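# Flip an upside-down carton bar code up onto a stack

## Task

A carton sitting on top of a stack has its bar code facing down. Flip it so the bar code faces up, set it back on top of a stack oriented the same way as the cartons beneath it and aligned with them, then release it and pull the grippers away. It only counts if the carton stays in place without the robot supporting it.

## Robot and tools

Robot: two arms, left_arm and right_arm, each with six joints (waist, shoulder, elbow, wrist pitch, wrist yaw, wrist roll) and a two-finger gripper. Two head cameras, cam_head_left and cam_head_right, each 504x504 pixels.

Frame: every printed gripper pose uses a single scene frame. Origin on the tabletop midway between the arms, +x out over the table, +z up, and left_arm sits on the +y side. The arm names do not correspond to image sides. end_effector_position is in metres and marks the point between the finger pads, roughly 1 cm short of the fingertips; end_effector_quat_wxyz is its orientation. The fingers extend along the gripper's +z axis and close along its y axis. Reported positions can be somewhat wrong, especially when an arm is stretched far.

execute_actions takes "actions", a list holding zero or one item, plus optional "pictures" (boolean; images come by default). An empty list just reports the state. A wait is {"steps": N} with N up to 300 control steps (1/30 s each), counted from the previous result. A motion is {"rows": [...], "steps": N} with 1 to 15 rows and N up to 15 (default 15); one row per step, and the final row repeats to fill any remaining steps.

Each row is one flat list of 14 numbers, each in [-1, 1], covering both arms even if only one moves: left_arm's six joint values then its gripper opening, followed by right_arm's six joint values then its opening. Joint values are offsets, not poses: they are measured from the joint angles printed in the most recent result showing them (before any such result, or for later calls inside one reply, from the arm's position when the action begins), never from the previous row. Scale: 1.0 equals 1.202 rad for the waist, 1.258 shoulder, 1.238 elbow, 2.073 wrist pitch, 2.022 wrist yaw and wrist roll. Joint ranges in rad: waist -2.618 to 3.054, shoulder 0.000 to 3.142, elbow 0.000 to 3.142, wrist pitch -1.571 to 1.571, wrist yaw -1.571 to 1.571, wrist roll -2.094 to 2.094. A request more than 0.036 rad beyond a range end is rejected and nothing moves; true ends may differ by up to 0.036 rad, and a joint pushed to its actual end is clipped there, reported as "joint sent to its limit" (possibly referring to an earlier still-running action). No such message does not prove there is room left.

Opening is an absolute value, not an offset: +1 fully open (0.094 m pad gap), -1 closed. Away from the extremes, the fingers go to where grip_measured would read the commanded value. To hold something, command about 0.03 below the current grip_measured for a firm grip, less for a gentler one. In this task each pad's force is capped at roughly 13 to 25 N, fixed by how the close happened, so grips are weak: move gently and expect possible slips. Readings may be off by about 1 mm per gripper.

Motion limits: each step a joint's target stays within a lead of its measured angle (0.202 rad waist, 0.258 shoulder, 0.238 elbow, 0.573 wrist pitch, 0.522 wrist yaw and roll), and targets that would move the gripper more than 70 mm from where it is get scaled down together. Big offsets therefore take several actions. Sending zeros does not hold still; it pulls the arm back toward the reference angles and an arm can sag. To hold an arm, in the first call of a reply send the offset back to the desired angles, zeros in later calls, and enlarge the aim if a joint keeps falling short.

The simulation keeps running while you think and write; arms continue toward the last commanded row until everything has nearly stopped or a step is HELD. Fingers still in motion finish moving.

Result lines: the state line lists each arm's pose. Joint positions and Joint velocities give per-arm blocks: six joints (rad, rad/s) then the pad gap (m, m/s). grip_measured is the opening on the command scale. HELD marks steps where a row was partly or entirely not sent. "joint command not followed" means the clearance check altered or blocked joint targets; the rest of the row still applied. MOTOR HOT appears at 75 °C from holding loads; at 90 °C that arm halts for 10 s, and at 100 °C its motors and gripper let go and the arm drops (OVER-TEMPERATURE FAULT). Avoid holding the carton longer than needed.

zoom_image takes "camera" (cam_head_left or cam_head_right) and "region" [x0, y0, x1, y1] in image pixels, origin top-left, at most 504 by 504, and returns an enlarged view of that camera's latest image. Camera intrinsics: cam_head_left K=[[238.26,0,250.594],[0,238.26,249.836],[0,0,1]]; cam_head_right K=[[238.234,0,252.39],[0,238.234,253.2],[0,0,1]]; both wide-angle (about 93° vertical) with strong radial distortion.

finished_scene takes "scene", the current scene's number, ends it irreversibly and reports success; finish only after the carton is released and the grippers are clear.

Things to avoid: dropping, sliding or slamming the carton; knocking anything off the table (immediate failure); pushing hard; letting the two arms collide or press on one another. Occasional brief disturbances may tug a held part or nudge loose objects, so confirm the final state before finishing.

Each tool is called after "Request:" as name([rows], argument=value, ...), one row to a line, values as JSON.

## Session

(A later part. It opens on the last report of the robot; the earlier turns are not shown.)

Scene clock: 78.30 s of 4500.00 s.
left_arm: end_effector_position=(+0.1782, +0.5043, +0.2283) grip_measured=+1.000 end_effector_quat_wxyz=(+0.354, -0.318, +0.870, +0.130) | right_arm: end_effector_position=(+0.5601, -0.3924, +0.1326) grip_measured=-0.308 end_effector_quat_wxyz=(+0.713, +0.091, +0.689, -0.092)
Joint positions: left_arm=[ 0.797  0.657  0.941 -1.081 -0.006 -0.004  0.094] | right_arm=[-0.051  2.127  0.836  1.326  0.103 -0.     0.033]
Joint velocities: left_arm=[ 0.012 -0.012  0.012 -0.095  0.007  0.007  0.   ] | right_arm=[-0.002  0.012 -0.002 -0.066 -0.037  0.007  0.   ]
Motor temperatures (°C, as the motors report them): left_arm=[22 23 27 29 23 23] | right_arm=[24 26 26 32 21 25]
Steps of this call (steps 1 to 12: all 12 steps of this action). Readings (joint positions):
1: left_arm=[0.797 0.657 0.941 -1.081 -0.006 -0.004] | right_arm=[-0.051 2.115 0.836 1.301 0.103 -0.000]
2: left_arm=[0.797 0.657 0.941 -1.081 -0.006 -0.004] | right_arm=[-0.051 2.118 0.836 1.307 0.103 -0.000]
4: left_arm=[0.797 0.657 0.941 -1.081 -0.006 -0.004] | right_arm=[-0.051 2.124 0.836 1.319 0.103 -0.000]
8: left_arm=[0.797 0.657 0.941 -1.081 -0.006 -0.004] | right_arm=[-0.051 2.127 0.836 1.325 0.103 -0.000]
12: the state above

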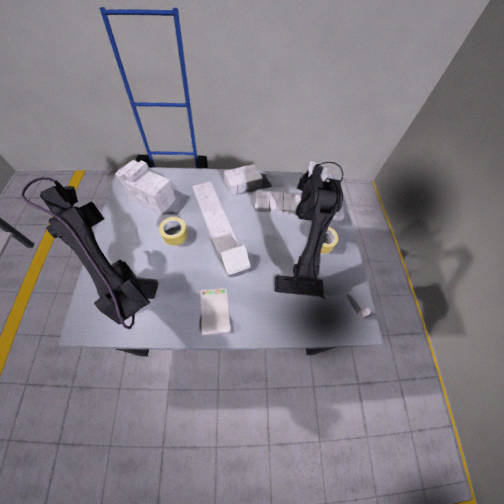

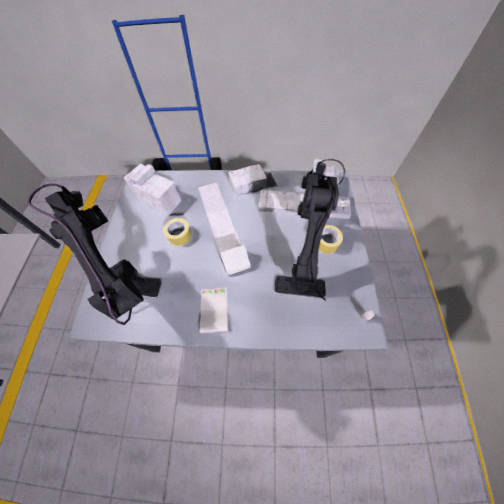

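Request:
execute_actions([
  {"rows":[[0,0,0,0.01,0,0,1,0,-0.03,0.01,0,0,0,-0.4],[0,0,0,0.01,0,0,1,0,-0.03,0.02,0,0,0,-0.4],[0,0,0,0.01,0,0,1,0,-0.03,0.03,-0.01,0,0,-0.4],[0,0,0,0.01,0,0,1,0,-0.03,0.045,-0.015,0,0,-0.4],[0,0,0,0.01,0,0,1,-0.01,-0.02,0.06,-0.025,0,0,-0.4],[0,0,0,0.01,0,0,1,-0.01,-0.01,0.075,-0.035,0,0,-0.4],[0,0,0,0.01,0,0,1,-0.01,0,0.085,-0.04,0,0,-0.4],[0,0,0,0.01,0,0,1,-0.01,0.01,0.085,-0.044,0,0,-0.4],[0,0,0,0.01,0,0,1,-0.01,0.015,0.085,-0.044,0,0,-0.4]]},
], pictures=false)

Request:
execute_actions([
  {"steps":12},
])

Request:
zoom_image(camera="cam_head_left", region=[280, 130, 360, 210])

Scene clock: 80.63 s of 4500.00 s.
left_arm: end_effector_position=(+0.1782, +0.5043, +0.2283) grip_measured=+1.000 end_effector_quat_wxyz=(+0.354, -0.318, +0.870, +0.130) | right_arm: end_effector_position=(+0.5778, -0.3978, +0.1464) grip_measured=-0.308 end_effector_quat_wxyz=(+0.719, +0.092, +0.683, -0.094)
Joint positions: left_arm=[ 0.797  0.657  0.941 -1.081 -0.006 -0.004  0.094] | right_arm=[-0.056  2.133  0.922  1.262  0.103 -0.     0.033]
Joint velocities: left_arm=[-0.002 -0.017  0.002  0.037 -0.081 -0.081  0.   ] | right_arm=[-0.012  0.081 -0.002 -0.198 -0.007  0.037  0.001]
Motor temperatures (°C, as the motors report them): left_arm=[22 23 27 29 23 23] | right_arm=[23 26 26 32 21 25]
Steps of this call (steps 1 to 15: the robot went on to your last target; steps 16 to 55: nothing new was sent; steps 56 to 70: all 15 steps of this action). Readings (joint positions):
56: left_arm=[0.797 0.657 0.941 -1.081 -0.006 -0.004] | right_arm=[-0.051 2.125 0.836 1.326 0.103 -0.000]
57: left_arm=[0.797 0.657 0.941 -1.081 -0.006 -0.004] | right_arm=[-0.051 2.121 0.836 1.324 0.103 -0.000]
59: left_arm=[0.797 0.657 0.941 -1.081 -0.006 -0.004] | right_arm=[-0.051 2.112 0.840 1.321 0.103 -0.000]
63: left_arm=[0.797 0.657 0.941 -1.081 -0.006 -0.004] | right_arm=[-0.054 2.114 0.901 1.289 0.103 -0.000]
70: the state above

Scene clock: 81.03 s of 4500.00 s.
left_arm: end_effector_position=(+0.1782, +0.5043, +0.2283) grip_measured=+1.000 end_effector_quat_wxyz=(+0.354, -0.318, +0.870, +0.130) | right_arm: end_effector_position=(+0.5780, -0.3978, +0.1410) grip_measured=-0.308 end_effector_quat_wxyz=(+0.713, +0.092, +0.689, -0.093)
Joint positions: left_arm=[ 0.797  0.657  0.941 -1.081 -0.006 -0.004  0.094] | right_arm=[-0.056  2.138  0.922  1.249  0.103 -0.     0.033]
Joint velocities: left_arm=[-0.002  0.002 -0.002  0.007 -0.037  0.022  0.   ] | right_arm=[-0.012  0.007 -0.007  0.007  0.007 -0.037 -0.   ]
Motor temperatures (°C, as the motors report them): left_arm=[22 23 27 29 23 23] | right_arm=[23 26 26 32 21 25]
Steps of this call (steps 1 to 12: the robot went on to your last target). Readings (joint positions):
1: left_arm=[0.797 0.657 0.941 -1.081 -0.006 -0.004] | right_arm=[-0.056 2.136 0.922 1.258 0.103 -0.000]
2: left_arm=[0.797 0.657 0.941 -1.081 -0.006 -0.004] | right_arm=[-0.056 2.137 0.922 1.254 0.103 -0.000]
4: left_arm=[0.797 0.657 0.941 -1.081 -0.006 -0.004] | right_arm=[-0.056 2.138 0.922 1.250 0.103 -0.000]
8: left_arm=[0.797 0.657 0.941 -1.081 -0.006 -0.004] | right_arm=[-0.056 2.138 0.922 1.249 0.103 -0.000]
12: the state above

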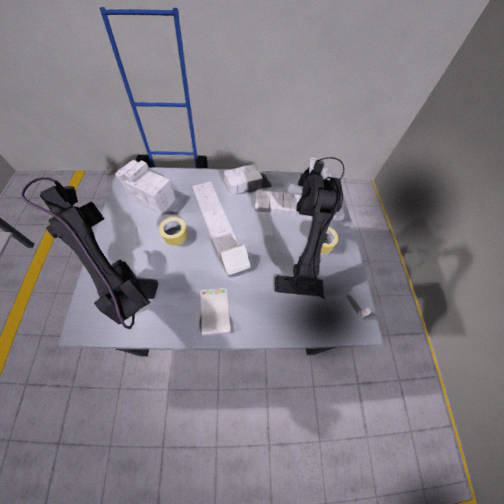

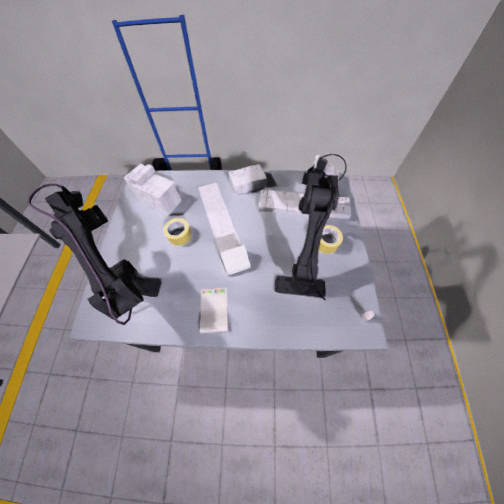

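Region (280, 130, 360, 210) of cam_head_left's 504x504 image, scaled by 6.300, with more detail than that image has.

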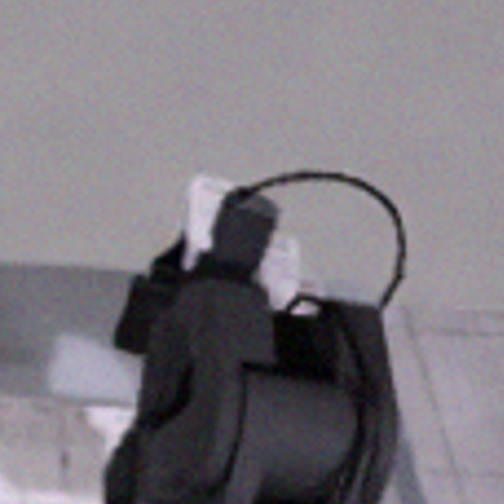

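Request:
execute_actions([
  {"rows":[[0,0,0,0.01,0,0,1,0,0.022,0.01,0.004,0,0,-0.4]],"steps":12},
], pictures=false)

Request:
execute_actions([
  {"rows":[[0,0,0,0.01,0,0,1,0,0,0.01,0.008,0,0,0.2]],"steps":10},
], pictures=false)

Request:
execute_actions([
  {"rows":[[0,0,0,0.01,0,0,1,0,-0.03,0,0.01,0,0,0.2],[0,0,0,0.01,0,0,1,0,-0.06,-0.02,0.01,0,0,0.2],[0,0,0,0.01,0,0,1,0,-0.09,-0.05,0.01,0,0,0.2],[0,0,0,0.01,0,0,1,0,-0.13,-0.08,0.01,0,0,0.2],[0,0,0,0.01,0,0,1,0,-0.18,-0.12,0.01,0,0,0.2],[0,0,0,0.01,0,0,1,0,-0.25,-0.15,0,0,0,0.2],[0,0,0,0.01,0,0,1,0,-0.35,-0.2,0,0,0,0.2],[0,0,0,0.01,0,0,1,0,-0.35,-0.2,0,0,0,0.2],[0,0,0,0.01,0,0,1,0,-0.45,-0.2,-0.1,0,0,0.2],[0,0,0,0.01,0,0,1,-0.6,-0.8,-0.2,-0.3,0,0,0.2]]},
], pictures=false)

Request:
execute_actions([
  {"steps":20},
])

Request:
zoom_image(camera="cam_head_left", region=[290, 150, 345, 205])

Request:
zoom_image(camera="cam_head_right", region=[295, 147, 350, 202])

Scene clock: 83.23 s of 4500.00 s.
left_arm: end_effector_position=(+0.1782, +0.5043, +0.2283) grip_measured=+1.000 end_effector_quat_wxyz=(+0.354, -0.318, +0.870, +0.130) | right_arm: end_effector_position=(+0.5783, -0.3978, +0.1332) grip_measured=-0.308 end_effector_quat_wxyz=(+0.709, +0.093, +0.693, -0.093)
Joint positions: left_arm=[ 0.797  0.657  0.941 -1.081 -0.006 -0.004  0.094] | right_arm=[-0.056  2.154  0.922  1.253  0.103 -0.     0.033]
Joint velocities: left_arm=[-0.002 -0.012  0.007 -0.037  0.051  0.007  0.   ] | right_arm=[-0.007 -0.007 -0.027 -0.022 -0.022  0.007 -0.   ]
Motor temperatures (°C, as the motors report them): left_arm=[22 23 27 30 23 23] | right_arm=[23 26 26 32 21 25]
Steps of this call (steps 1 to 30: the robot went on to your last target; steps 31 to 54: nothing new was sent; steps 55 to 66: all 12 steps of this action). Readings (joint positions):
55: left_arm=[0.797 0.657 0.941 -1.081 -0.006 -0.004] | right_arm=[-0.056 2.139 0.922 1.250 0.103 -0.000]
56: left_arm=[0.797 0.657 0.941 -1.081 -0.006 -0.004] | right_arm=[-0.056 2.141 0.922 1.251 0.103 -0.000]
58: left_arm=[0.797 0.657 0.941 -1.081 -0.006 -0.004] | right_arm=[-0.056 2.148 0.922 1.251 0.103 -0.000]
62: left_arm=[0.797 0.657 0.941 -1.081 -0.006 -0.004] | right_arm=[-0.056 2.154 0.922 1.253 0.103 -0.000]
66: the state above

Scene clock: 83.57 s of 4500.00 s.
left_arm: end_effector_position=(+0.1782, +0.5043, +0.2283) grip_measured=+1.000 end_effector_quat_wxyz=(+0.354, -0.318, +0.870, +0.130) | right_arm: end_effector_position=(+0.5782, -0.3978, +0.1360) grip_measured=+0.198 end_effector_quat_wxyz=(+0.712, +0.092, +0.689, -0.093)
Joint positions: left_arm=[ 0.797  0.657  0.941 -1.081 -0.006 -0.004  0.094] | right_arm=[-0.056  2.154  0.922  1.264  0.103 -0.     0.056]
Joint velocities: left_arm=[-0.007 -0.012 -0.002 -0.037  0.007 -0.022  0.   ] | right_arm=[ 0.012 -0.022 -0.002 -0.022 -0.066 -0.022 -0.   ]
Motor temperatures (°C, as the motors report them): left_arm=[22 23 27 30 23 23] | right_arm=[23 27 26 33 21 25]
Steps of this call (steps 1 to 10: all 10 steps of this action). Readings (joint positions):
1: left_arm=[0.797 0.657 0.941 -1.081 -0.006 -0.004] | right_arm=[-0.056 2.154 0.922 1.253 0.103 -0.000]
2: left_arm=[0.797 0.657 0.941 -1.081 -0.006 -0.004] | right_arm=[-0.056 2.154 0.922 1.255 0.103 -0.000]
4: left_arm=[0.797 0.657 0.941 -1.081 -0.006 -0.004] | right_arm=[-0.056 2.154 0.922 1.259 0.103 -0.000]
8: left_arm=[0.797 0.657 0.941 -1.081 -0.006 -0.004] | right_arm=[-0.056 2.154 0.922 1.263 0.103 -0.000]
10: the state above

Scene clock: 84.07 s of 4500.00 s.
left_arm: end_effector_position=(+0.1782, +0.5043, +0.2283) grip_measured=+1.000 end_effector_quat_wxyz=(+0.354, -0.318, +0.870, +0.130) | right_arm: end_effector_position=(+0.4177, -0.4928, +0.3406) grip_measured=+0.198 end_effector_quat_wxyz=(+0.763, +0.170, +0.590, -0.203)
Joint positions: left_arm=[ 0.797  0.657  0.941 -1.081 -0.006 -0.004  0.094] | right_arm=[-0.345  1.326  0.698  0.877  0.088 -0.001  0.056]
Joint velocities: left_arm=[ 0.002 -0.012  0.002 -0.051 -0.022 -0.051  0.   ] | right_arm=[-1.726 -1.907  0.002 -1.136  0.095 -0.051 -0.   ]
Motor temperatures (°C, as the motors report them): left_arm=[22 23 27 30 23 23] | right_arm=[24 27 26 33 21 25]
Steps of this call (steps 1 to 15: all 15 steps of this action). Readings (joint positions):
1: left_arm=[0.797 0.657 0.941 -1.081 -0.006 -0.004] | right_arm=[-0.056 2.152 0.922 1.264 0.103 -0.000]
2: left_arm=[0.797 0.657 0.941 -1.081 -0.006 -0.004] | right_arm=[-0.056 2.144 0.920 1.264 0.103 -0.000]
4: left_arm=[0.797 0.657 0.941 -1.081 -0.006 -0.004] | right_arm=[-0.056 2.096 0.888 1.263 0.103 -0.000]
8: left_arm=[0.797 0.657 0.941 -1.081 -0.006 -0.004] | right_arm=[-0.056 1.850 0.733 1.252 0.103 -0.000]
15: the state above

Scene clock: 84.73 s of 4500.00 s.
left_arm: end_effector_position=(+0.1782, +0.5043, +0.2283) grip_measured=+1.000 end_effector_quat_wxyz=(+0.354, -0.318, +0.870, +0.130) | right_arm: end_effector_position=(+0.2733, -0.6132, +0.3619) grip_measured=+0.198 end_effector_quat_wxyz=(+0.690, +0.308, +0.543, -0.368)
Joint positions: left_arm=[ 0.797  0.657  0.941 -1.081 -0.006 -0.004  0.094] | right_arm=[-0.781  1.14   0.692  0.673  0.117 -0.001  0.056]
Joint velocities: left_arm=[ 0.002  0.012 -0.012 -0.081 -0.081  0.022  0.   ] | right_arm=[-0.022  0.007  0.012 -0.007 -0.066  0.022 -0.   ]
Motor temperatures (°C, as the motors report them): left_arm=[22 23 27 30 23 23] | right_arm=[24 26 26 32 21 25]
Steps of this call (steps 1 to 20: the robot went on to your last target). Readings (joint positions):
1: left_arm=[0.797 0.657 0.941 -1.081 -0.006 -0.004] | right_arm=[-0.410 1.264 0.698 0.844 0.089 -0.001]
2: left_arm=[0.797 0.657 0.941 -1.081 -0.006 -0.004] | right_arm=[-0.480 1.211 0.698 0.821 0.091 -0.001]
4: left_arm=[0.797 0.657 0.941 -1.081 -0.006 -0.004] | right_arm=[-0.630 1.148 0.698 0.795 0.096 -0.001]
8: left_arm=[0.797 0.657 0.941 -1.081 -0.006 -0.004] | right_arm=[-0.781 1.138 0.696 0.733 0.118 -0.001]
20: the state above

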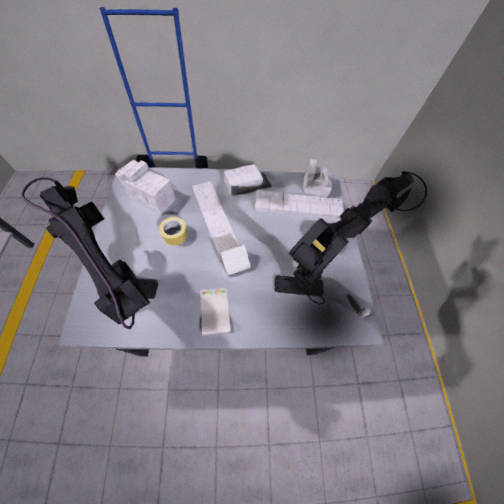

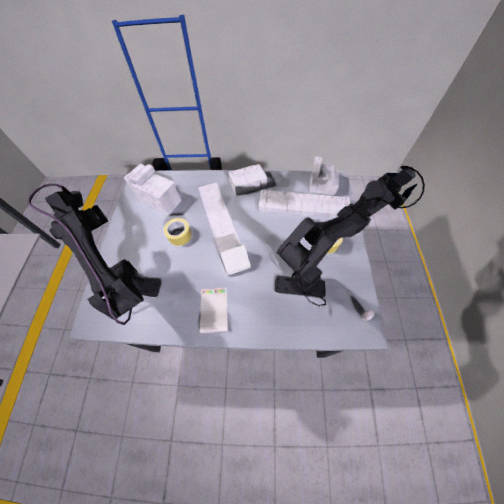

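Region (290, 150, 345, 205) of cam_head_left's 504x504 image, scaled by 9.164, with more detail than that image has.

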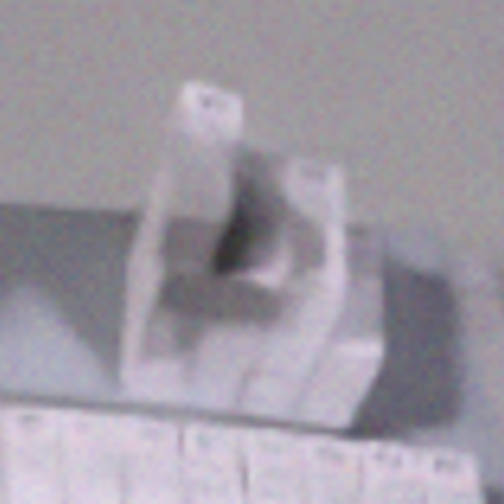

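Region (295, 147, 350, 202) of cam_head_right's 504x504 image, scaled by 9.164, with more detail than that image has.

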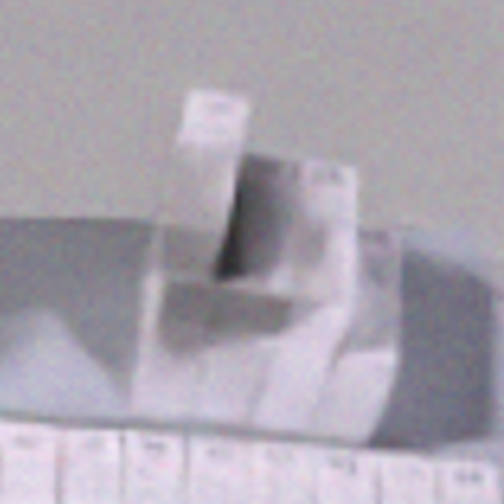

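Request:
finished_scene(scene=1)

The scene is finished: the task was done.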